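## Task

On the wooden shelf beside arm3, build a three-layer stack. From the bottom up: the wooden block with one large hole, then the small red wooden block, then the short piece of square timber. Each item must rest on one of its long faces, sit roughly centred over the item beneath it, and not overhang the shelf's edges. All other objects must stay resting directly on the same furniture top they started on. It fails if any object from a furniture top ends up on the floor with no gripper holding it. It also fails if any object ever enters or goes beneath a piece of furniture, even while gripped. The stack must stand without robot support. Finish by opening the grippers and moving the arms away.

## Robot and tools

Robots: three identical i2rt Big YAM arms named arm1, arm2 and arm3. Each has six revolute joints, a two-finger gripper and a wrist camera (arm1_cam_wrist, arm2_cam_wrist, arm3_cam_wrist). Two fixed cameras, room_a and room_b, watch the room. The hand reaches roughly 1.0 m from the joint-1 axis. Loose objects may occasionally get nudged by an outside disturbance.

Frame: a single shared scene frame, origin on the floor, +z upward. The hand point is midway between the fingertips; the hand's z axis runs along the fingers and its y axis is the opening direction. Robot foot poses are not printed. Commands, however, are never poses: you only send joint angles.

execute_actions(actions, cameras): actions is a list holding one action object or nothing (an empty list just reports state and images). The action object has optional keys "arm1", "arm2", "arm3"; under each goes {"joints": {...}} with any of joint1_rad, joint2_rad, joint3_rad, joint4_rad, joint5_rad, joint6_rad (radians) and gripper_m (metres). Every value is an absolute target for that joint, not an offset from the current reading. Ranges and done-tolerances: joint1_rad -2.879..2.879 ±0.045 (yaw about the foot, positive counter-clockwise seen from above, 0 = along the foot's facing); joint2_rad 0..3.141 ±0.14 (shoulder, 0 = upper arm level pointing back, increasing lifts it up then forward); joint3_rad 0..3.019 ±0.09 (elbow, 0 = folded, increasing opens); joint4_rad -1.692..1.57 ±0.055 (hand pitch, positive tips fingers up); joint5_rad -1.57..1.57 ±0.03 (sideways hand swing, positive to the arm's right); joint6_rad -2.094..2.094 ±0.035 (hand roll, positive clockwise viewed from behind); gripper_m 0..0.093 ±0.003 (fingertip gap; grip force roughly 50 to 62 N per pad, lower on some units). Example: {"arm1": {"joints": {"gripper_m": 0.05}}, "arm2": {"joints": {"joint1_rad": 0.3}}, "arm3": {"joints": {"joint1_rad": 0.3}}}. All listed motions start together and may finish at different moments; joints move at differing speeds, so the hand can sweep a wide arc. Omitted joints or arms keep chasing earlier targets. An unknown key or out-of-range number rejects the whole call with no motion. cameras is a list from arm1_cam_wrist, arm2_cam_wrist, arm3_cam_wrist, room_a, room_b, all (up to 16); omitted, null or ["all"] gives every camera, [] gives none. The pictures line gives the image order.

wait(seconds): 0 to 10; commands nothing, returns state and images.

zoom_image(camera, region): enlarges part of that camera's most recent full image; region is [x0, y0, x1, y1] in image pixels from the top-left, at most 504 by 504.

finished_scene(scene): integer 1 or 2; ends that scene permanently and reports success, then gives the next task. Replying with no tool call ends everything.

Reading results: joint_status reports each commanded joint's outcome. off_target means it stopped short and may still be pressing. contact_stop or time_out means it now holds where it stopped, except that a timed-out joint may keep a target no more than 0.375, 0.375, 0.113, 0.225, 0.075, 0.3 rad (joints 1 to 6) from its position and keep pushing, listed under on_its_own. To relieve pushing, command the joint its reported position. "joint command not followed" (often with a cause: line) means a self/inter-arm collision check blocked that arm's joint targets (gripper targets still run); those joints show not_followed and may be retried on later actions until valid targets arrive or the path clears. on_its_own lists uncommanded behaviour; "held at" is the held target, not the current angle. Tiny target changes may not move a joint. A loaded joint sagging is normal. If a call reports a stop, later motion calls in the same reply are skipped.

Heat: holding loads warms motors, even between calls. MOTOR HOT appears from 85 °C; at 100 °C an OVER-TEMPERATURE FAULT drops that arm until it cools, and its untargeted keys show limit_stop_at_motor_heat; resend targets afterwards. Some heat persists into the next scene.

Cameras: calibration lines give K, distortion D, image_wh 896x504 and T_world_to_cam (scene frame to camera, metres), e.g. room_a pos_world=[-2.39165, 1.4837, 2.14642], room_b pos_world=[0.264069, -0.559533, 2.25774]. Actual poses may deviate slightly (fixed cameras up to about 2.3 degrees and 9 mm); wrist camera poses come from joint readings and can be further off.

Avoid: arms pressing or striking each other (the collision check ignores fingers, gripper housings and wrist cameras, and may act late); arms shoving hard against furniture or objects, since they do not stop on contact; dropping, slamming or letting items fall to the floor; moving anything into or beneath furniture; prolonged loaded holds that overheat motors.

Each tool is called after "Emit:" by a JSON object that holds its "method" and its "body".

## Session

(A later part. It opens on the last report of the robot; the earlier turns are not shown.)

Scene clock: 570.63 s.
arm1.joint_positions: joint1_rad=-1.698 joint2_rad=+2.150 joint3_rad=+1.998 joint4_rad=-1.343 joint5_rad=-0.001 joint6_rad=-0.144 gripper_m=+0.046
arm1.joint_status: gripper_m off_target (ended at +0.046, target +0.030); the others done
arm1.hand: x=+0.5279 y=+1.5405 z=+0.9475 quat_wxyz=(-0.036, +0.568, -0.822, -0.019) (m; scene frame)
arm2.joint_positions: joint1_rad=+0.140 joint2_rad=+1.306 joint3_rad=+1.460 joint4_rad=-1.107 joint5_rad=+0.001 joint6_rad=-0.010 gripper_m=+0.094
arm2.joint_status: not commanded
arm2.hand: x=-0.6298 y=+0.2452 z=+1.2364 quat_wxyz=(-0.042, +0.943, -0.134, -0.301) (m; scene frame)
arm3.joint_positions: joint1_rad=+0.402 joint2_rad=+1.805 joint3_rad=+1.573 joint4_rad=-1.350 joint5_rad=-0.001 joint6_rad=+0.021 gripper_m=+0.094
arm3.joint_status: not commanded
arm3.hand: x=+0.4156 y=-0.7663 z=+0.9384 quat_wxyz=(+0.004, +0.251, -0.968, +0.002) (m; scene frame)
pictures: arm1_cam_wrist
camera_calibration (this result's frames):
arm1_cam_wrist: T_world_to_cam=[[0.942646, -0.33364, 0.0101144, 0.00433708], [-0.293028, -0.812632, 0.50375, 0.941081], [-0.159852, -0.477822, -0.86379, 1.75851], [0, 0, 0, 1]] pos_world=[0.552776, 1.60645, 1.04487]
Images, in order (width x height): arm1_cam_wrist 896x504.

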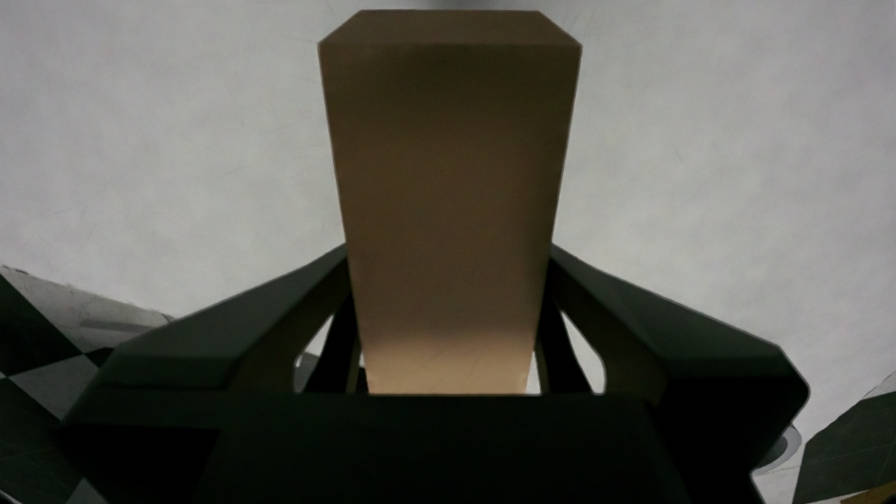

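Emit:
{"method": "execute_actions", "body": {"actions": [{"arm1": {"joints": {"joint1_rad": 0.751, "joint6_rad": 1.493, "gripper_m": 0.03}}}], "cameras": ["arm1_cam_wrist", "room_a", "room_b"]}}

Scene clock: 582.30 s.
arm1.joint_positions: joint1_rad=+0.748 joint2_rad=+2.150 joint3_rad=+1.998 joint4_rad=-1.343 joint5_rad=-0.001 joint6_rad=+1.478 gripper_m=+0.046
arm1.joint_status: gripper_m off_target (ended at +0.046, target +0.030); the others done
arm1.hand: x=-0.4394 y=+0.6987 z=+0.9397 quat_wxyz=(+0.027, +0.850, -0.526, -0.023) (m; scene frame)
arm2.joint_positions: joint1_rad=+0.140 joint2_rad=+1.306 joint3_rad=+1.460 joint4_rad=-1.107 joint5_rad=+0.001 joint6_rad=-0.010 gripper_m=+0.094
arm2.joint_status: not commanded
arm2.hand: x=-0.6298 y=+0.2452 z=+1.2364 quat_wxyz=(-0.042, +0.943, -0.134, -0.301) (m; scene frame)
arm3.joint_positions: joint1_rad=+0.402 joint2_rad=+1.805 joint3_rad=+1.573 joint4_rad=-1.350 joint5_rad=-0.001 joint6_rad=+0.021 gripper_m=+0.094
arm3.joint_status: not commanded
arm3.hand: x=+0.4156 y=-0.7663 z=+0.9384 quat_wxyz=(+0.004, +0.251, -0.968, +0.002) (m; scene frame)
pictures: arm1_cam_wrist, room_a, room_b
camera_calibration (this result's frames):
arm1_cam_wrist: T_world_to_cam=[[0.882316, 0.465165, -0.0716918, 0.127658], [0.421345, -0.71278, 0.560725, 0.168081], [0.20973, -0.524944, -0.824892, 1.35372], [0, 0, 0, 1]] pos_world=[-0.46737, 0.771049, 1.03158]
Images, in order (width x height): arm1_cam_wrist 896x504, room_a 896x504, room_b 896x504.

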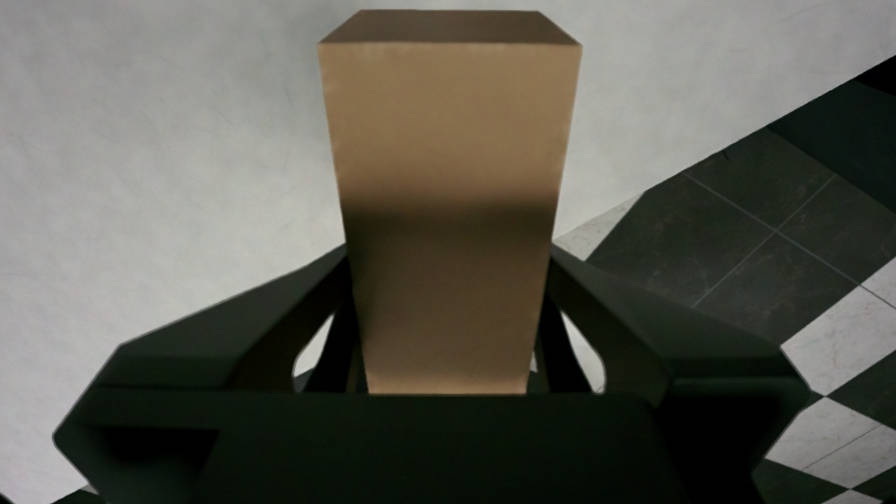

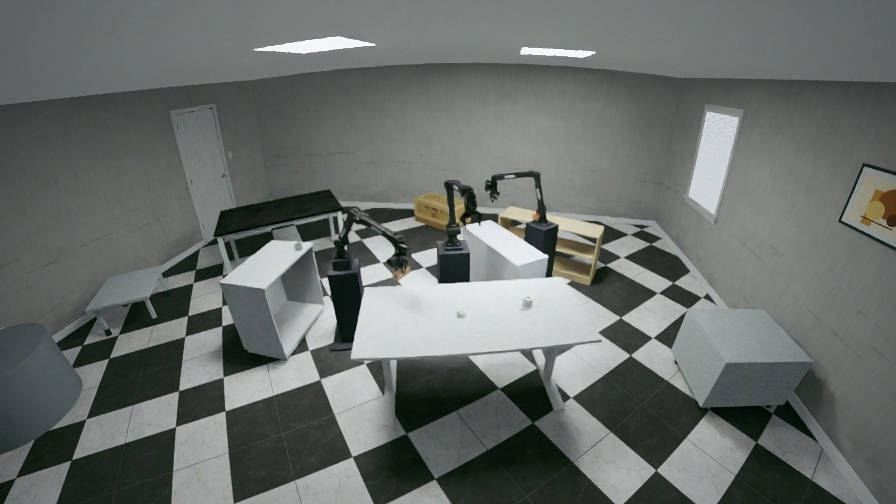

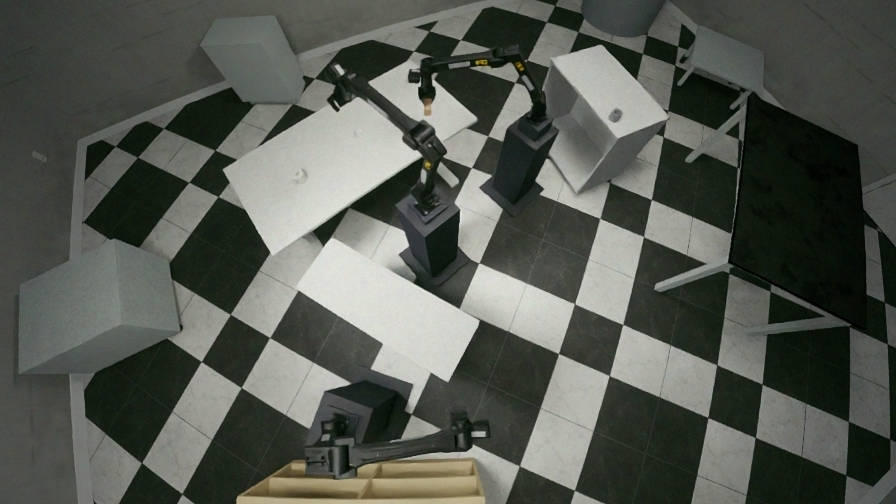

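Emit:
{"method": "execute_actions", "body": {"actions": [{"arm1": {"joints": {"joint2_rad": 2.33, "joint3_rad": 1.888, "joint4_rad": -1.077, "gripper_m": 0.03}}}], "cameras": ["arm1_cam_wrist", "arm2_cam_wrist"]}}

Scene clock: 611.73 s.
arm1.joint_positions: joint1_rad=+0.748 joint2_rad=+2.345 joint3_rad=+1.877 joint4_rad=-1.094 joint5_rad=-0.001 joint6_rad=+1.478 gripper_m=+0.046
arm1.joint_status: gripper_m off_target (ended at +0.046, target +0.030); the others done
arm1.hand: x=-0.4354 y=+0.7010 z=+0.7681 quat_wxyz=(+0.000, +0.850, -0.527, -0.003) (m; scene frame)
arm2.joint_positions: joint1_rad=+0.140 joint2_rad=+1.306 joint3_rad=+1.460 joint4_rad=-1.107 joint5_rad=+0.001 joint6_rad=-0.010 gripper_m=+0.094
arm2.joint_status: not commanded
arm2.hand: x=-0.6298 y=+0.2452 z=+1.2364 quat_wxyz=(-0.042, +0.943, -0.134, -0.301) (m; scene frame)
arm3.joint_positions: joint1_rad=+0.402 joint2_rad=+1.805 joint3_rad=+1.573 joint4_rad=-1.350 joint5_rad=-0.001 joint6_rad=+0.021 gripper_m=+0.094
arm3.joint_status: not commanded
arm3.hand: x=+0.4156 y=-0.7663 z=+0.9384 quat_wxyz=(+0.004, +0.251, -0.968, +0.002) (m; scene frame)
pictures: arm1_cam_wrist, arm2_cam_wrist
camera_calibration (this result's frames):
arm1_cam_wrist: T_world_to_cam=[[0.885225, 0.465131, -0.00549008, 0.0611492], [0.385312, -0.726602, 0.568845, 0.252103], [0.260598, -0.505671, -0.822426, 1.21927], [0, 0, 0, 1]] pos_world=[-0.469009, 0.771286, 0.859688]
arm2_cam_wrist: T_world_to_cam=[[0.293471, 0.955854, -0.0147663, -0.0297919], [0.955967, -0.293412, 0.00607449, 0.669464], [0.00147371, -0.0158988, -0.999873, 1.36698], [0, 0, 0, 1]] pos_world=[-0.633257, 0.246639, 1.3623]
Images, in order (width x height): arm1_cam_wrist 896x504, arm2_cam_wrist 896x504.

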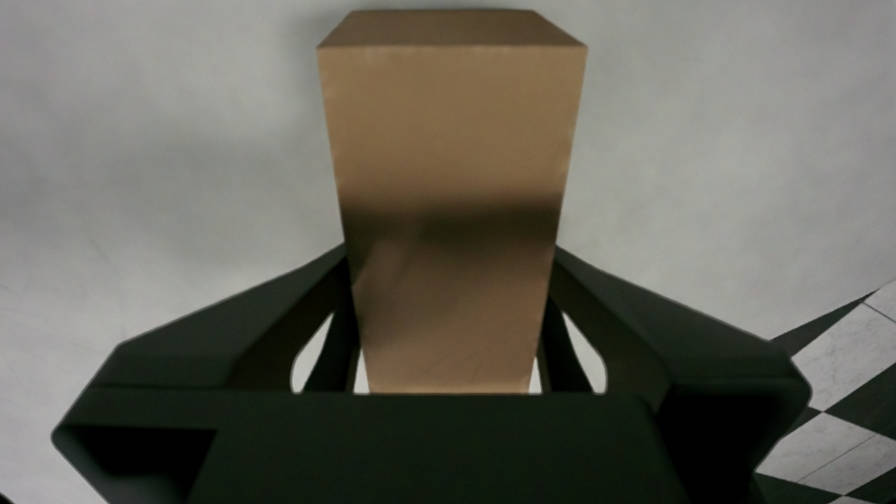

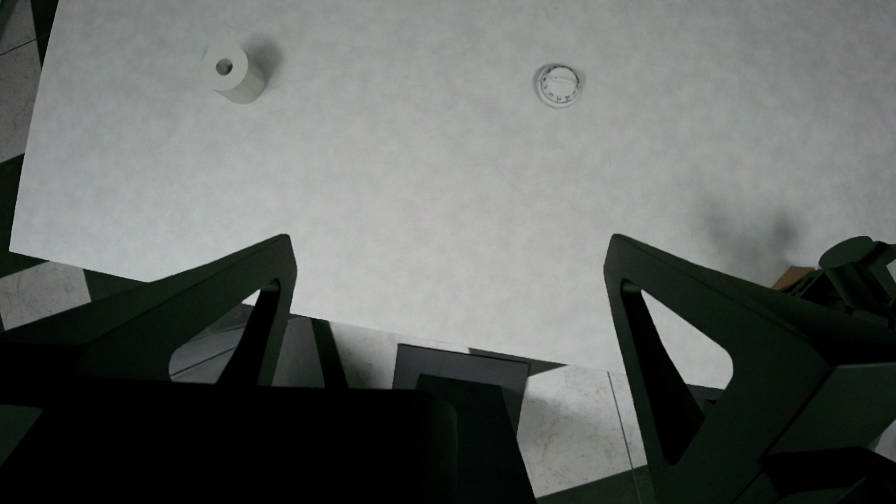

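Emit:
{"method": "execute_actions", "body": {"actions": []}}

Scene clock: 633.47 s.
arm1.joint_positions: joint1_rad=+0.748 joint2_rad=+2.345 joint3_rad=+1.877 joint4_rad=-1.094 joint5_rad=-0.001 joint6_rad=+1.478 gripper_m=+0.046
arm1.joint_status: gripper_m off_target (ended at +0.046, target +0.030); the others done
arm1.hand: x=-0.4354 y=+0.7010 z=+0.7681 quat_wxyz=(+0.000, +0.850, -0.527, -0.003) (m; scene frame)
arm2.joint_positions: joint1_rad=+0.140 joint2_rad=+1.306 joint3_rad=+1.460 joint4_rad=-1.107 joint5_rad=+0.001 joint6_rad=-0.010 gripper_m=+0.094
arm2.joint_status: not commanded
arm2.hand: x=-0.6298 y=+0.2452 z=+1.2364 quat_wxyz=(-0.042, +0.943, -0.134, -0.301) (m; scene frame)
arm3.joint_positions: joint1_rad=+0.402 joint2_rad=+1.805 joint3_rad=+1.573 joint4_rad=-1.350 joint5_rad=-0.001 joint6_rad=+0.021 gripper_m=+0.094
arm3.joint_status: not commanded
arm3.hand: x=+0.4156 y=-0.7663 z=+0.9384 quat_wxyz=(+0.004, +0.251, -0.968, +0.002) (m; scene frame)
pictures: arm1_cam_wrist, arm2_cam_wrist, arm3_cam_wrist, room_a, room_b
camera_calibration (this result's frames):
arm1_cam_wrist: T_world_to_cam=[[0.885225, 0.465131, -0.00549008, 0.0611492], [0.385312, -0.726602, 0.568845, 0.252103], [0.260598, -0.505671, -0.822426, 1.21927], [0, 0, 0, 1]] pos_world=[-0.469009, 0.771286, 0.859688]
arm2_cam_wrist: T_world_to_cam=[[0.293471, 0.955854, -0.0147663, -0.0297919], [0.955967, -0.293412, 0.00607449, 0.669464], [0.00147371, -0.0158988, -0.999873, 1.36698], [0, 0, 0, 1]] pos_world=[-0.633257, 0.246639, 1.3623]
arm3_cam_wrist: T_world_to_cam=[[0.494389, -0.869197, -0.00875272, -0.86535], [-0.691865, -0.39958, 0.601381, -0.580518], [-0.526216, -0.29126, -0.798915, 0.873886], [0, 0, 0, 1]] pos_world=[0.486031, -0.729595, 1.0397]
Images, in order (width x height): arm1_cam_wrist 896x504, arm2_cam_wrist 896x504, arm3_cam_wrist 896x504, room_a 896x504, room_b 896x504.

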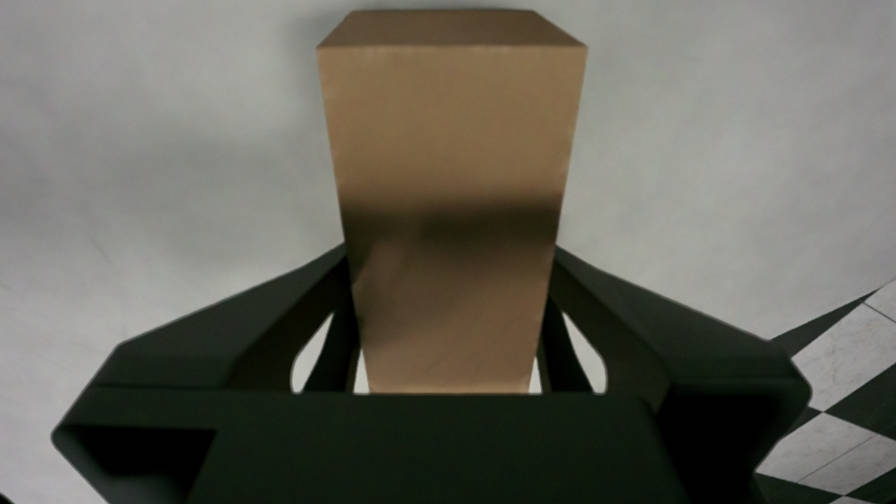

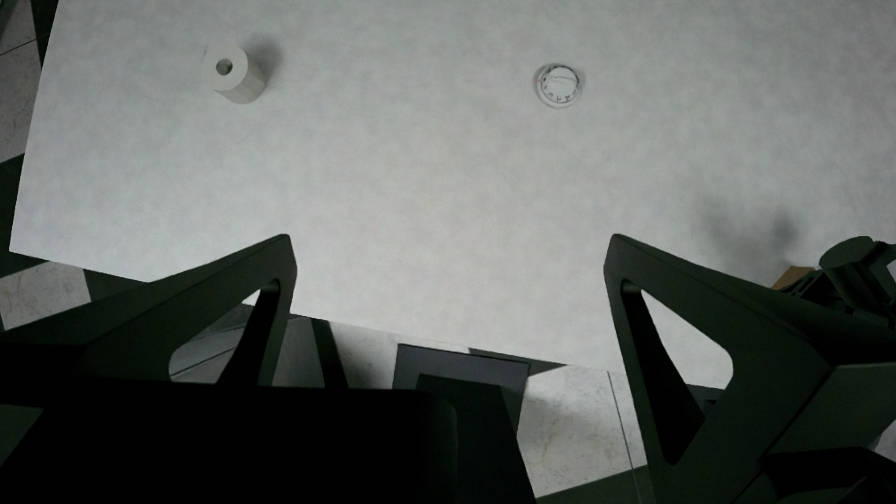

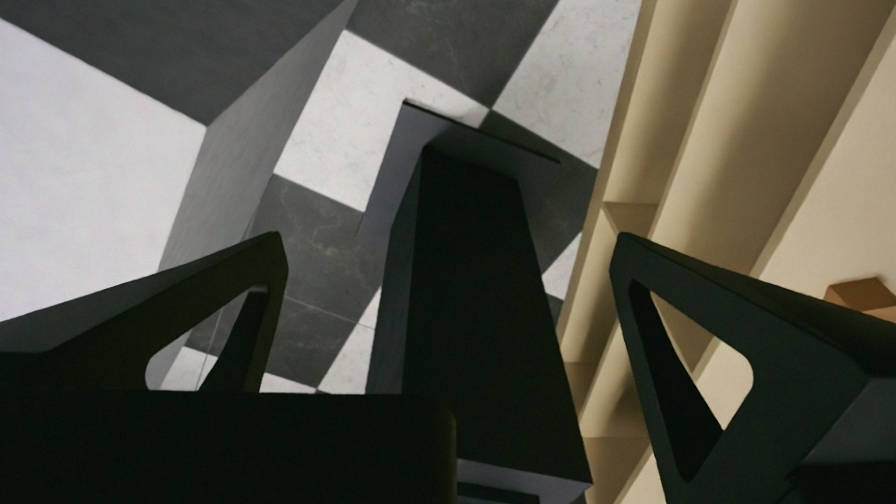

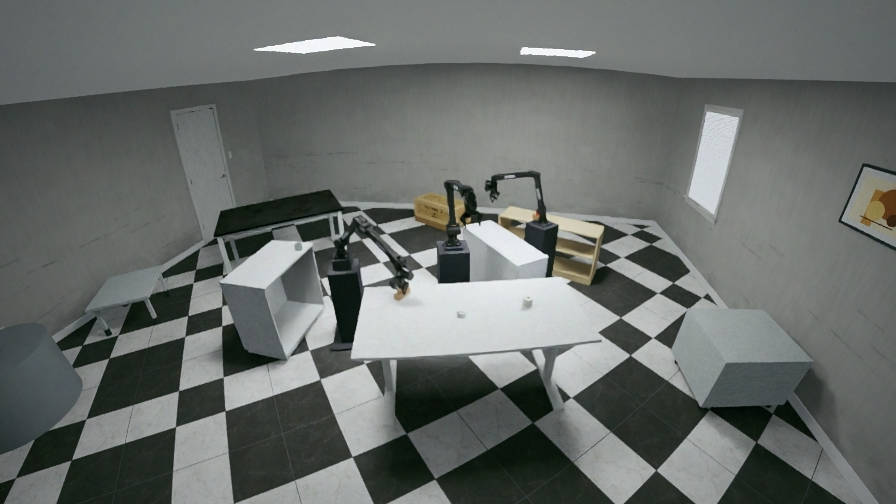

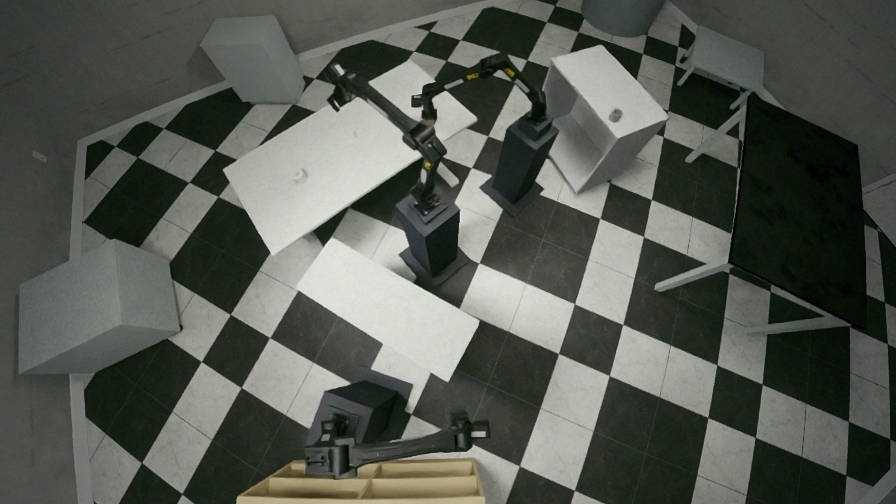

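Emit:
{"method": "execute_actions", "body": {"actions": [{"arm1":{"joints":{"joint2_rad":2.385,"joint4_rad":-1.055}}}], "cameras": ["arm1_cam_wrist"]}}

Scene clock: 649.40 s.
arm1.joint_positions: joint1_rad=+0.748 joint2_rad=+2.348 joint3_rad=+1.877 joint4_rad=-1.073 joint5_rad=-0.001 joint6_rad=+1.478 gripper_m=+0.046
arm1.joint_status: all done
arm1.hand: x=-0.4397 y=+0.6994 z=+0.7661 quat_wxyz=(+0.008, +0.850, -0.527, -0.008) (m; scene frame)
arm2.joint_positions: joint1_rad=+0.140 joint2_rad=+1.306 joint3_rad=+1.460 joint4_rad=-1.107 joint5_rad=+0.001 joint6_rad=-0.010 gripper_m=+0.094
arm2.joint_status: not commanded
arm2.hand: x=-0.6298 y=+0.2452 z=+1.2364 quat_wxyz=(-0.042, +0.943, -0.134, -0.301) (m; scene frame)
arm3.joint_positions: joint1_rad=+0.402 joint2_rad=+1.805 joint3_rad=+1.573 joint4_rad=-1.350 joint5_rad=-0.001 joint6_rad=+0.021 gripper_m=+0.094
arm3.joint_status: not commanded
arm3.hand: x=+0.4156 y=-0.7663 z=+0.9384 quat_wxyz=(+0.004, +0.251, -0.968, +0.002) (m; scene frame)
pictures: arm1_cam_wrist
camera_calibration (this result's frames):
arm1_cam_wrist: T_world_to_cam=[[0.884944, 0.465115, -0.0232991, 0.0791893], [0.394872, -0.722894, 0.567009, 0.256677], [0.246882, -0.510971, -0.823382, 1.21636], [0, 0, 0, 1]] pos_world=[-0.47173, 0.770244, 0.857836]
Images, in order (width x height): arm1_cam_wrist 896x504.

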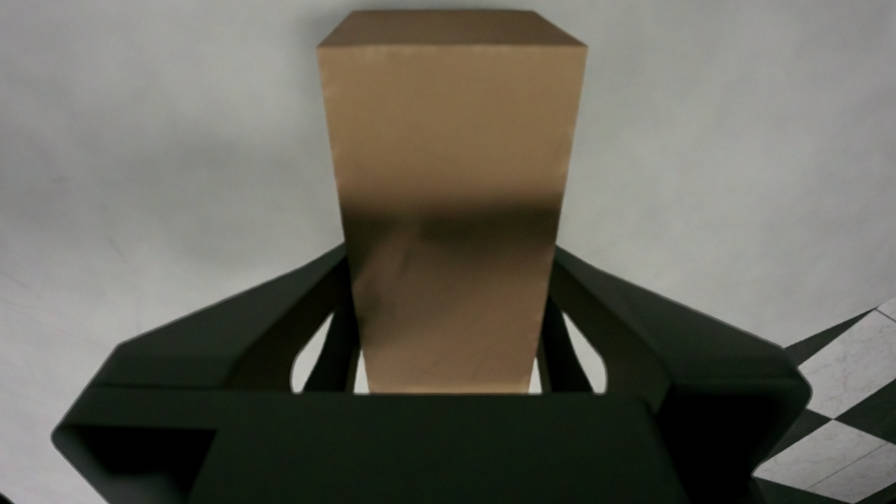

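Emit:
{"method": "execute_actions", "body": {"actions": [{"arm1":{"joints":{"joint2_rad":2.405,"joint4_rad":-1.045}}}], "cameras": ["arm1_cam_wrist","room_a"]}}

Scene clock: 658.43 s.
arm1.joint_positions: joint1_rad=+0.748 joint2_rad=+2.349 joint3_rad=+1.877 joint4_rad=-1.073 joint5_rad=-0.001 joint6_rad=+1.478 gripper_m=+0.046
arm1.joint_status: all done
arm1.hand: x=-0.4397 y=+0.6994 z=+0.7659 quat_wxyz=(+0.008, +0.850, -0.527, -0.008) (m; scene frame)
arm2.joint_positions: joint1_rad=+0.140 joint2_rad=+1.306 joint3_rad=+1.460 joint4_rad=-1.107 joint5_rad=+0.001 joint6_rad=-0.010 gripper_m=+0.094
arm2.joint_status: not commanded
arm2.hand: x=-0.6298 y=+0.2452 z=+1.2364 quat_wxyz=(-0.042, +0.943, -0.134, -0.301) (m; scene frame)
arm3.joint_positions: joint1_rad=+0.402 joint2_rad=+1.805 joint3_rad=+1.573 joint4_rad=-1.350 joint5_rad=-0.001 joint6_rad=+0.021 gripper_m=+0.094
arm3.joint_status: not commanded
arm3.hand: x=+0.4156 y=-0.7663 z=+0.9384 quat_wxyz=(+0.004, +0.251, -0.968, +0.002) (m; scene frame)
pictures: arm1_cam_wrist, room_a
camera_calibration (this result's frames):
arm1_cam_wrist: T_world_to_cam=[[0.884944, 0.465115, -0.0232991, 0.0792006], [0.394872, -0.722894, 0.567009, 0.256822], [0.246882, -0.510971, -0.823382, 1.21616], [0, 0, 0, 1]] pos_world=[-0.471747, 0.770239, 0.857586]
Images, in order (width x height): arm1_cam_wrist 896x504, room_a 896x504.

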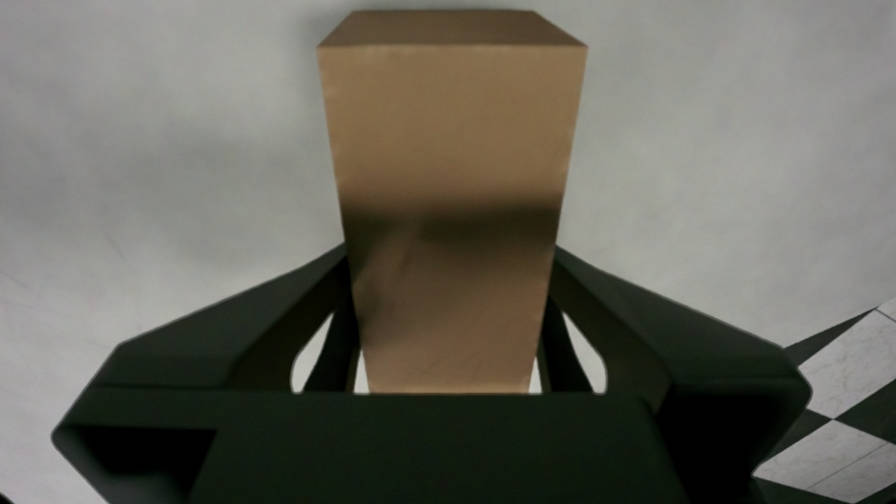

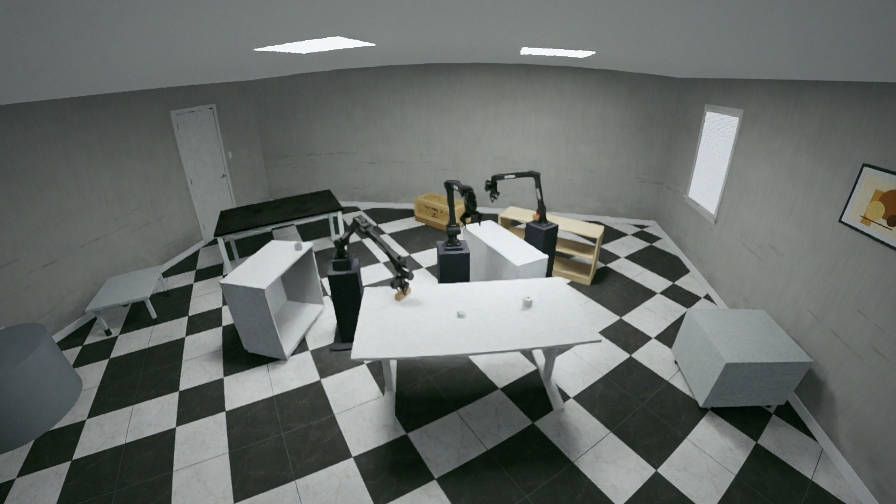

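Emit:
{"method": "zoom_image", "body": {"camera": "room_a", "region": [350, 240, 470, 320]}}

Region (350, 240, 470, 320) of room_a's 896x504 image, scaled by 4.200, with more detail than that image has.

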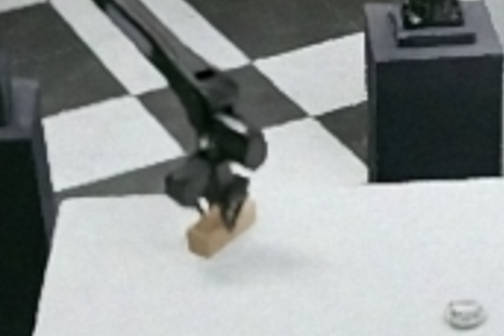

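Emit:
{"method": "execute_actions", "body": {"actions": [{"arm1":{"joints":{"joint3_rad":1.845,"joint4_rad":-1.045}}}], "cameras": ["arm1_cam_wrist","room_a"]}}

Scene clock: 686.47 s.
arm1.joint_positions: joint1_rad=+0.748 joint2_rad=+2.349 joint3_rad=+1.874 joint4_rad=-1.070 joint5_rad=-0.001 joint6_rad=+1.478 gripper_m=+0.046
arm1.joint_status: all done
arm1.hand: x=-0.4390 y=+0.6997 z=+0.7647 quat_wxyz=(+0.007, +0.850, -0.527, -0.008) (m; scene frame)
arm2.joint_positions: joint1_rad=+0.140 joint2_rad=+1.306 joint3_rad=+1.460 joint4_rad=-1.107 joint5_rad=+0.001 joint6_rad=-0.010 gripper_m=+0.094
arm2.joint_status: not commanded
arm2.hand: x=-0.6298 y=+0.2452 z=+1.2364 quat_wxyz=(-0.042, +0.943, -0.134, -0.301) (m; scene frame)
arm3.joint_positions: joint1_rad=+0.402 joint2_rad=+1.805 joint3_rad=+1.573 joint4_rad=-1.350 joint5_rad=-0.001 joint6_rad=+0.021 gripper_m=+0.094
arm3.joint_status: not commanded
arm3.hand: x=+0.4156 y=-0.7663 z=+0.9384 quat_wxyz=(+0.004, +0.251, -0.968, +0.002) (m; scene frame)
pictures: arm1_cam_wrist, room_a
camera_calibration (this result's frames):
arm1_cam_wrist: T_world_to_cam=[[0.884953, 0.465117, -0.0229202, 0.0781938], [0.394669, -0.722973, 0.56705, 0.257347], [0.247174, -0.510858, -0.823364, 1.2152], [0, 0, 0, 1]] pos_world=[-0.471131, 0.770483, 0.856418]
Images, in order (width x height): arm1_cam_wrist 896x504, room_a 896x504.

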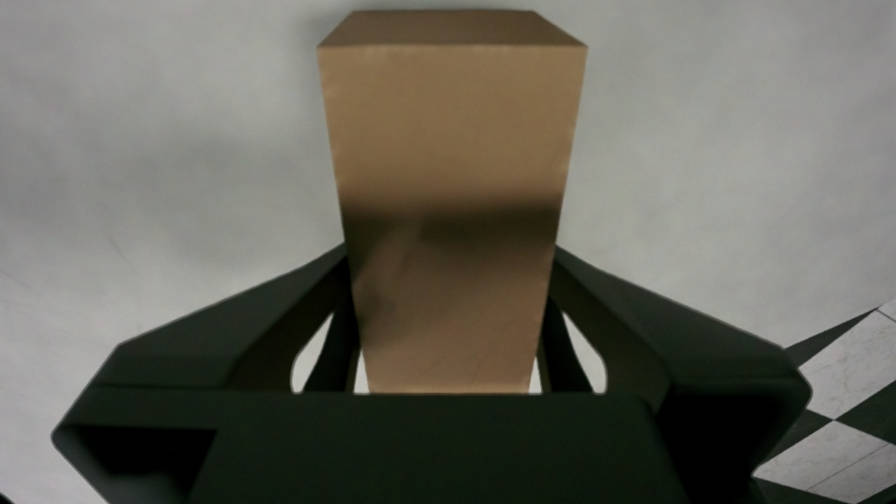

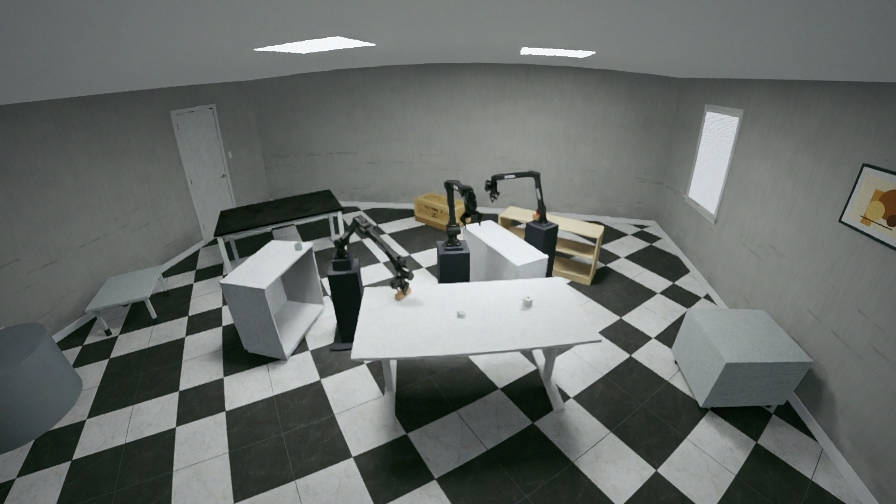

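Emit:
{"method": "execute_actions", "body": {"actions": [{"arm1":{"joints":{"joint2_rad":2.435,"joint4_rad":-1.03}}}], "cameras": ["arm1_cam_wrist","room_a"]}}

Scene clock: 700.60 s.
arm1.joint_positions: joint1_rad=+0.748 joint2_rad=+2.349 joint3_rad=+1.873 joint4_rad=-1.069 joint5_rad=-0.001 joint6_rad=+1.478 gripper_m=+0.046
arm1.joint_status: all done
arm1.hand: x=-0.4390 y=+0.6997 z=+0.7644 quat_wxyz=(+0.008, +0.850, -0.527, -0.008) (m; scene frame)
arm2.joint_positions: joint1_rad=+0.140 joint2_rad=+1.306 joint3_rad=+1.460 joint4_rad=-1.107 joint5_rad=+0.001 joint6_rad=-0.010 gripper_m=+0.094
arm2.joint_status: not commanded
arm2.hand: x=-0.6298 y=+0.2452 z=+1.2364 quat_wxyz=(-0.042, +0.943, -0.134, -0.301) (m; scene frame)
arm3.joint_positions: joint1_rad=+0.402 joint2_rad=+1.805 joint3_rad=+1.573 joint4_rad=-1.350 joint5_rad=-0.001 joint6_rad=+0.021 gripper_m=+0.094
arm3.joint_status: not commanded
arm3.hand: x=+0.4156 y=-0.7663 z=+0.9384 quat_wxyz=(+0.004, +0.251, -0.968, +0.002) (m; scene frame)
pictures: arm1_cam_wrist, room_a
camera_calibration (this result's frames):
arm1_cam_wrist: T_world_to_cam=[[0.884944, 0.465115, -0.0232991, 0.078434], [0.394872, -0.722894, 0.567009, 0.257555], [0.246882, -0.510971, -0.823382, 1.21495], [0, 0, 0, 1]] pos_world=[-0.471061, 0.770511, 0.856163]
Images, in order (width x height): arm1_cam_wrist 896x504, room_a 896x504.

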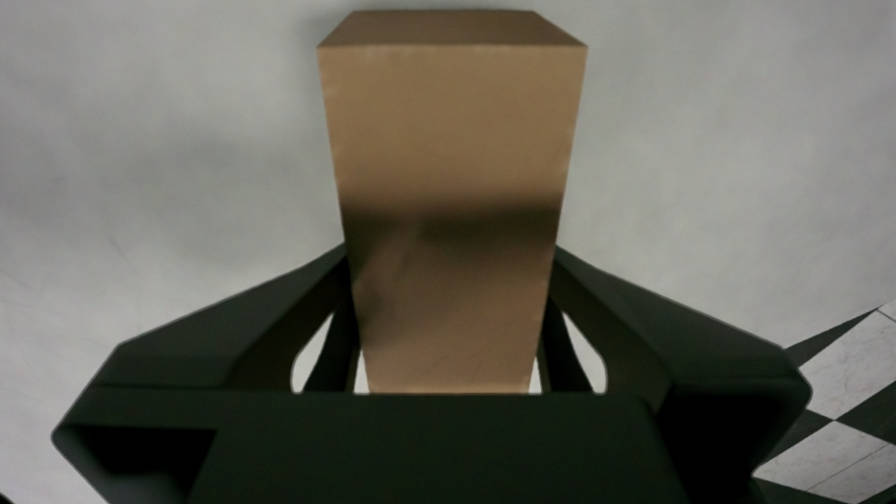

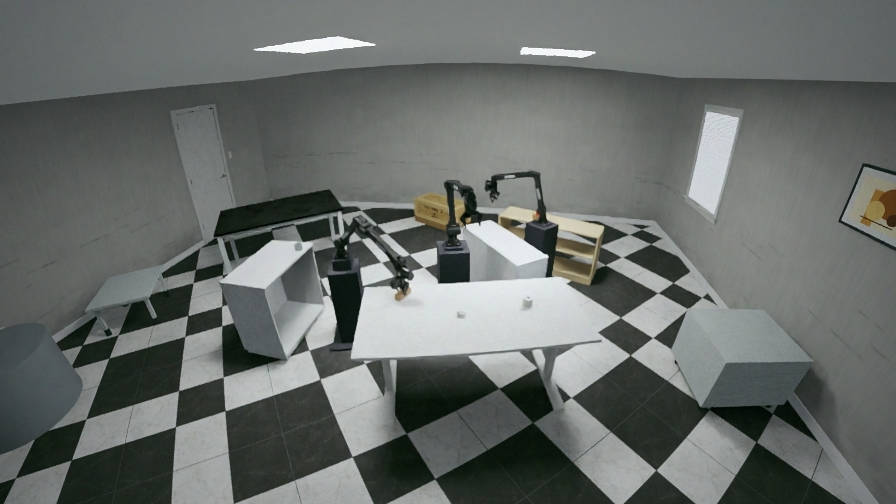

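Emit:
{"method": "execute_actions", "body": {"actions": [{"arm1":{"joints":{"joint2_rad":2.35,"joint3_rad":1.875,"joint4_rad":-1.069,"gripper_m":0.093}}}], "cameras": ["arm1_cam_wrist"]}}

Scene clock: 706.57 s.
arm1.joint_positions: joint1_rad=+0.748 joint2_rad=+2.353 joint3_rad=+1.872 joint4_rad=-1.069 joint5_rad=-0.001 joint6_rad=+1.479 gripper_m=+0.093
arm1.joint_status: all done
arm1.hand: x=-0.4378 y=+0.7002 z=+0.7613 quat_wxyz=(+0.006, +0.850, -0.527, -0.006) (m; scene frame)
arm2.joint_positions: joint1_rad=+0.140 joint2_rad=+1.306 joint3_rad=+1.460 joint4_rad=-1.107 joint5_rad=+0.001 joint6_rad=-0.010 gripper_m=+0.094
arm2.joint_status: not commanded
arm2.hand: x=-0.6298 y=+0.2452 z=+1.2364 quat_wxyz=(-0.042, +0.943, -0.134, -0.301) (m; scene frame)
arm3.joint_positions: joint1_rad=+0.402 joint2_rad=+1.805 joint3_rad=+1.573 joint4_rad=-1.350 joint5_rad=-0.001 joint6_rad=+0.021 gripper_m=+0.094
arm3.joint_status: not commanded
arm3.hand: x=+0.4156 y=-0.7663 z=+0.9384 quat_wxyz=(+0.004, +0.251, -0.968, +0.002) (m; scene frame)
pictures: arm1_cam_wrist
camera_calibration (this result's frames):
arm1_cam_wrist: T_world_to_cam=[[0.885236, 0.464794, -0.0179969, 0.0733466], [0.391751, -0.724143, 0.56758, 0.258286], [0.250776, -0.509493, -0.823121, 1.21277], [0, 0, 0, 1]] pos_world=[-0.470247, 0.770845, 0.852983]
Images, in order (width x height): arm1_cam_wrist 896x504.

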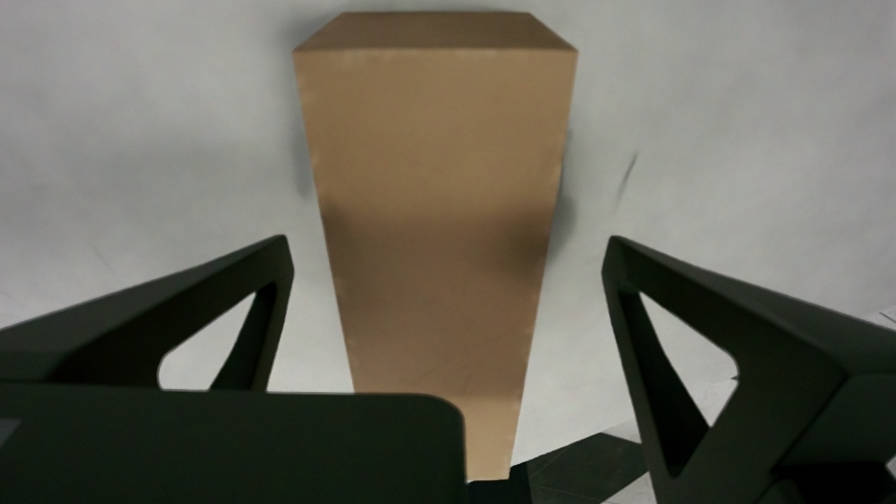

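Emit:
{"method": "execute_actions", "body": {"actions": [{"arm1":{"joints":{"joint2_rad":2.08,"joint4_rad":-1.35}},"arm2":{"joints":{"joint3_rad":1.93,"joint4_rad":-1.28,"joint6_rad":0.0}}}], "cameras": ["room_a"]}}

Emit:
{"method": "execute_actions", "body": {"actions": [{"arm1":{"joints":{"joint1_rad":-0.6}},"arm2":{"joints":{"joint1_rad":-0.69}}}], "cameras": ["room_a", "arm2_cam_wrist"]}}

Scene clock: 790.87 s.
arm1.joint_positions: joint1_rad=+0.748 joint2_rad=+2.058 joint3_rad=+1.861 joint4_rad=-1.333 joint5_rad=-0.001 joint6_rad=+1.479 gripper_m=+0.093
arm1.joint_status: all done
arm1.hand: x=-0.4036 y=+0.7124 z=+0.9453 quat_wxyz=(+0.013, +0.850, -0.527, -0.012) (m; scene frame)
arm2.joint_positions: joint1_rad=+0.140 joint2_rad=+1.292 joint3_rad=+1.893 joint4_rad=-1.273 joint5_rad=+0.001 joint6_rad=-0.010 gripper_m=+0.094
arm2.joint_status: all done
arm2.hand: x=-0.6122 y=+0.2419 z=+1.4406 quat_wxyz=(-0.062, +0.892, -0.128, -0.430) (m; scene frame)
arm3.joint_positions: joint1_rad=+0.402 joint2_rad=+1.805 joint3_rad=+1.573 joint4_rad=-1.350 joint5_rad=-0.001 joint6_rad=+0.021 gripper_m=+0.094
arm3.joint_status: not commanded
arm3.hand: x=+0.4156 y=-0.7663 z=+0.9384 quat_wxyz=(+0.004, +0.251, -0.968, +0.002) (m; scene frame)
pictures: room_a
Images, in order (width x height): room_a 896x504.

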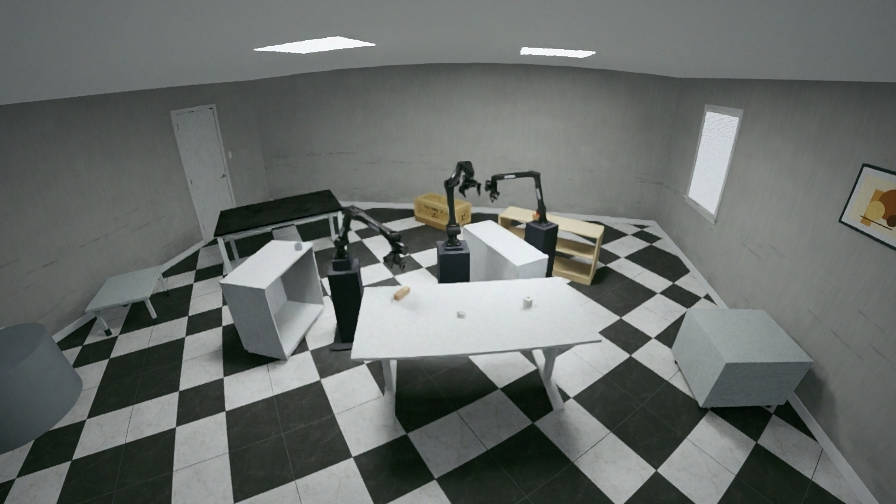

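Scene clock: 792.80 s.
arm1.joint_positions: joint1_rad=-0.606 joint2_rad=+2.067 joint3_rad=+1.861 joint4_rad=-1.333 joint5_rad=+0.001 joint6_rad=+1.479 gripper_m=+0.093
arm1.joint_status: all done
arm1.hand: x=-0.1583 y=+1.4809 z=+0.9450 quat_wxyz=(+0.001, +0.332, -0.943, -0.018) (m; scene frame)
arm2.joint_positions: joint1_rad=-0.689 joint2_rad=+1.304 joint3_rad=+1.893 joint4_rad=-1.273 joint5_rad=+0.001 joint6_rad=-0.010 gripper_m=+0.094
arm2.joint_status: all done
arm2.hand: x=-0.3586 y=+0.5471 z=+1.4317 quat_wxyz=(-0.226, +0.769, -0.477, -0.361) (m; scene frame)
arm3.joint_positions: joint1_rad=+0.402 joint2_rad=+1.805 joint3_rad=+1.573 joint4_rad=-1.350 joint5_rad=-0.001 joint6_rad=+0.021 gripper_m=+0.094
arm3.joint_status: not commanded
arm3.hand: x=+0.4156 y=-0.7663 z=+0.9384 quat_wxyz=(+0.004, +0.251, -0.968, +0.002) (m; scene frame)
pictures: arm2_cam_wrist, room_a
camera_calibration (this result's frames):
arm2_cam_wrist: T_world_to_cam=[[0.901809, 0.4319, -0.0142474, 0.108997], [0.41455, -0.87395, -0.253692, 0.992966], [-0.122021, 0.222875, -0.96718, 1.34485], [0, 0, 0, 1]] pos_world=[-0.345827, 0.520992, 1.55418]
Images, in order (width x height): arm2_cam_wrist 896x504, room_a 896x504.

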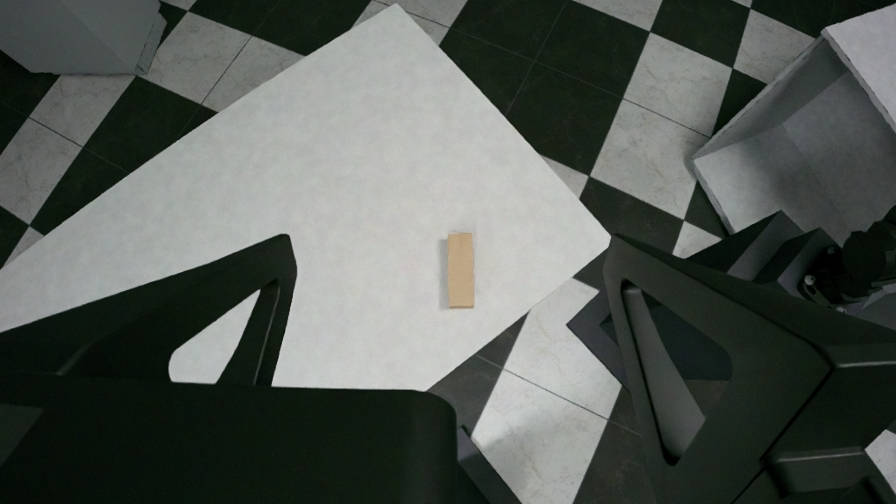

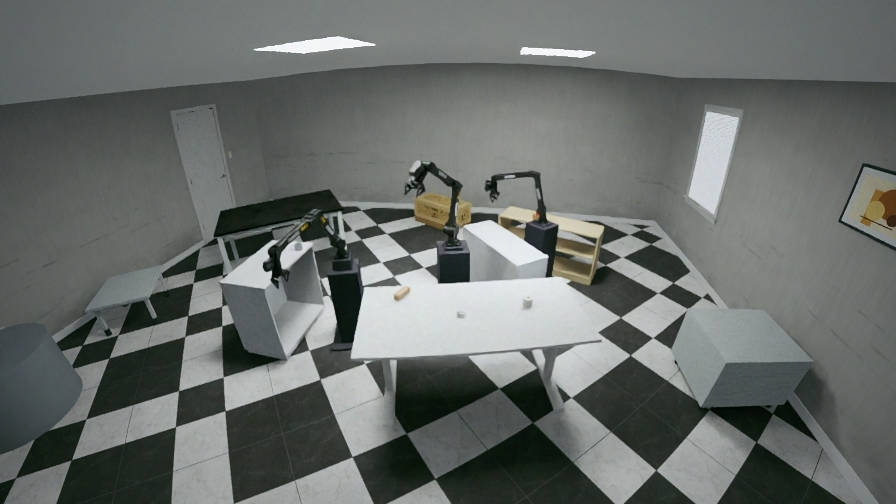

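Emit:
{"method": "execute_actions", "body": {"actions": [{"arm2":{"joints":{"joint2_rad":2.18,"joint4_rad":-1.255}}}], "cameras": ["arm2_cam_wrist"]}}

Scene clock: 802.77 s.
arm1.joint_positions: joint1_rad=-0.606 joint2_rad=+2.067 joint3_rad=+1.861 joint4_rad=-1.333 joint5_rad=+0.001 joint6_rad=+1.479 gripper_m=+0.093
arm1.joint_status: not commanded
arm1.hand: x=-0.1583 y=+1.4809 z=+0.9450 quat_wxyz=(+0.001, +0.332, -0.943, -0.018) (m; scene frame)
arm2.joint_positions: joint1_rad=-0.689 joint2_rad=+2.190 joint3_rad=+1.908 joint4_rad=-1.258 joint5_rad=+0.001 joint6_rad=-0.010 gripper_m=+0.094
arm2.joint_status: all done
arm2.hand: x=-0.4368 y=+0.7005 z=+0.9076 quat_wxyz=(-0.004, +0.850, -0.526, -0.012) (m; scene frame)
arm3.joint_positions: joint1_rad=+0.402 joint2_rad=+1.805 joint3_rad=+1.573 joint4_rad=-1.350 joint5_rad=-0.001 joint6_rad=+0.021 gripper_m=+0.094
arm3.joint_status: not commanded
arm3.hand: x=+0.4156 y=-0.7663 z=+0.9384 quat_wxyz=(+0.004, +0.251, -0.968, +0.002) (m; scene frame)
pictures: arm2_cam_wrist
camera_calibration (this result's frames):
arm2_cam_wrist: T_world_to_cam=[[0.903644, 0.428224, -0.0072525, 0.102799], [0.357162, -0.744127, 0.564545, 0.16787], [0.236354, -0.512737, -0.825371, 1.33736], [0, 0, 0, 1]] pos_world=[-0.468942, 0.766611, 1.0098]
Images, in order (width x height): arm2_cam_wrist 896x504.

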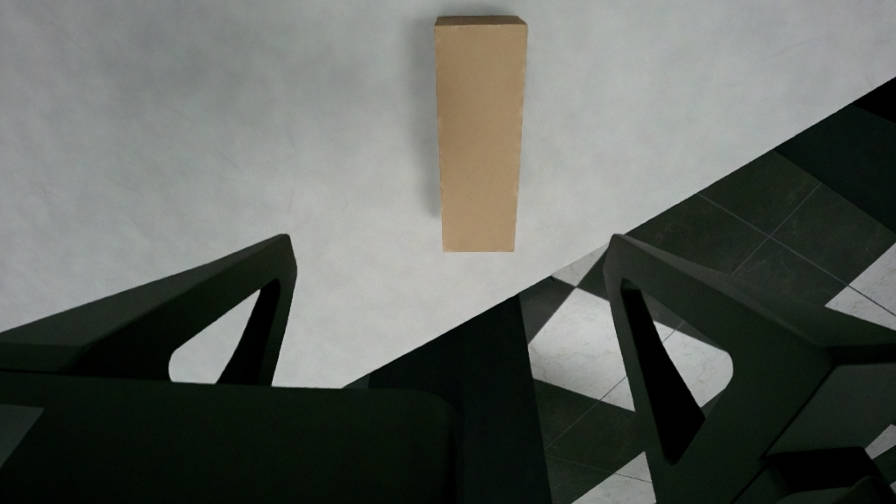

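Emit:
{"method": "execute_actions", "body": {"actions": [{"arm2":{"joints":{"joint1_rad":-0.722,"joint2_rad":2.255,"joint3_rad":1.785,"joint4_rad":-1.085}}}], "cameras": ["arm2_cam_wrist"]}}

Scene clock: 844.20 s.
arm1.joint_positions: joint1_rad=-0.606 joint2_rad=+2.067 joint3_rad=+1.861 joint4_rad=-1.333 joint5_rad=+0.001 joint6_rad=+1.479 gripper_m=+0.093
arm1.joint_status: not commanded
arm1.hand: x=-0.1583 y=+1.4809 z=+0.9450 quat_wxyz=(+0.001, +0.332, -0.943, -0.018) (m; scene frame)
arm2.joint_positions: joint1_rad=-0.720 joint2_rad=+2.271 joint3_rad=+1.779 joint4_rad=-1.095 joint5_rad=+0.001 joint6_rad=-0.010 gripper_m=+0.094
arm2.joint_status: all done
arm2.hand: x=-0.4097 y=+0.6894 z=+0.8101 quat_wxyz=(+0.009, +0.842, -0.539, +0.008) (m; scene frame)
arm3.joint_positions: joint1_rad=+0.402 joint2_rad=+1.805 joint3_rad=+1.573 joint4_rad=-1.350 joint5_rad=-0.001 joint6_rad=+0.021 gripper_m=+0.094
arm3.joint_status: not commanded
arm3.hand: x=+0.4156 y=-0.7663 z=+0.9384 quat_wxyz=(+0.004, +0.251, -0.968, +0.002) (m; scene frame)
pictures: arm2_cam_wrist
camera_calibration (this result's frames):
arm2_cam_wrist: T_world_to_cam=[[0.916461, 0.40007, -0.00658557, 0.106512], [0.322858, -0.729664, 0.602788, 0.149976], [0.236352, -0.554558, -0.797874, 1.25135], [0, 0, 0, 1]] pos_world=[-0.441795, 0.760767, 0.90872]
Images, in order (width x height): arm2_cam_wrist 896x504.

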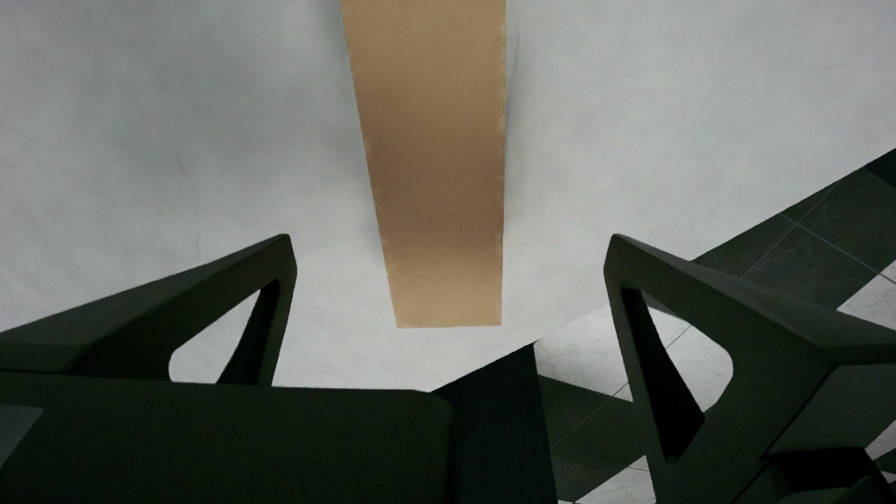

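Emit:
{"method": "execute_actions", "body": {"actions": [{"arm2":{"joints":{"joint2_rad":2.337,"joint3_rad":1.74,"joint4_rad":-0.94,"joint6_rad":-0.075}}}], "cameras": ["arm2_cam_wrist"]}}

Scene clock: 870.60 s.
arm1.joint_positions: joint1_rad=-0.606 joint2_rad=+2.067 joint3_rad=+1.861 joint4_rad=-1.333 joint5_rad=+0.001 joint6_rad=+1.479 gripper_m=+0.093
arm1.joint_status: not commanded
arm1.hand: x=-0.1583 y=+1.4809 z=+0.9450 quat_wxyz=(+0.001, +0.332, -0.943, -0.018) (m; scene frame)
arm2.joint_positions: joint1_rad=-0.720 joint2_rad=+2.341 joint3_rad=+1.739 joint4_rad=-0.950 joint5_rad=+0.001 joint6_rad=-0.062 gripper_m=+0.094
arm2.joint_status: all done
arm2.hand: x=-0.4111 y=+0.6916 z=+0.7526 quat_wxyz=(-0.001, +0.856, -0.517, -0.006) (m; scene frame)
arm3.joint_positions: joint1_rad=+0.402 joint2_rad=+1.805 joint3_rad=+1.573 joint4_rad=-1.350 joint5_rad=-0.001 joint6_rad=+0.021 gripper_m=+0.094
arm3.joint_status: not commanded
arm3.hand: x=+0.4156 y=-0.7663 z=+0.9384 quat_wxyz=(+0.004, +0.251, -0.968, +0.002) (m; scene frame)
pictures: arm2_cam_wrist
camera_calibration (this result's frames):
arm2_cam_wrist: T_world_to_cam=[[0.894643, 0.446736, -0.00633395, 0.065074], [0.368814, -0.730444, 0.574829, 0.22714], [0.25217, -0.516603, -0.818249, 1.20265], [0, 0, 0, 1]] pos_world=[-0.445262, 0.758133, 0.853911]
Images, in order (width x height): arm2_cam_wrist 896x504.

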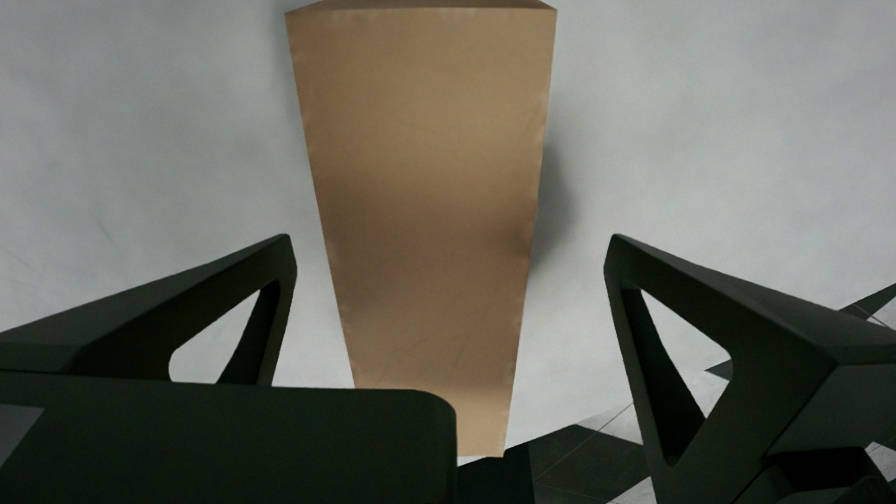

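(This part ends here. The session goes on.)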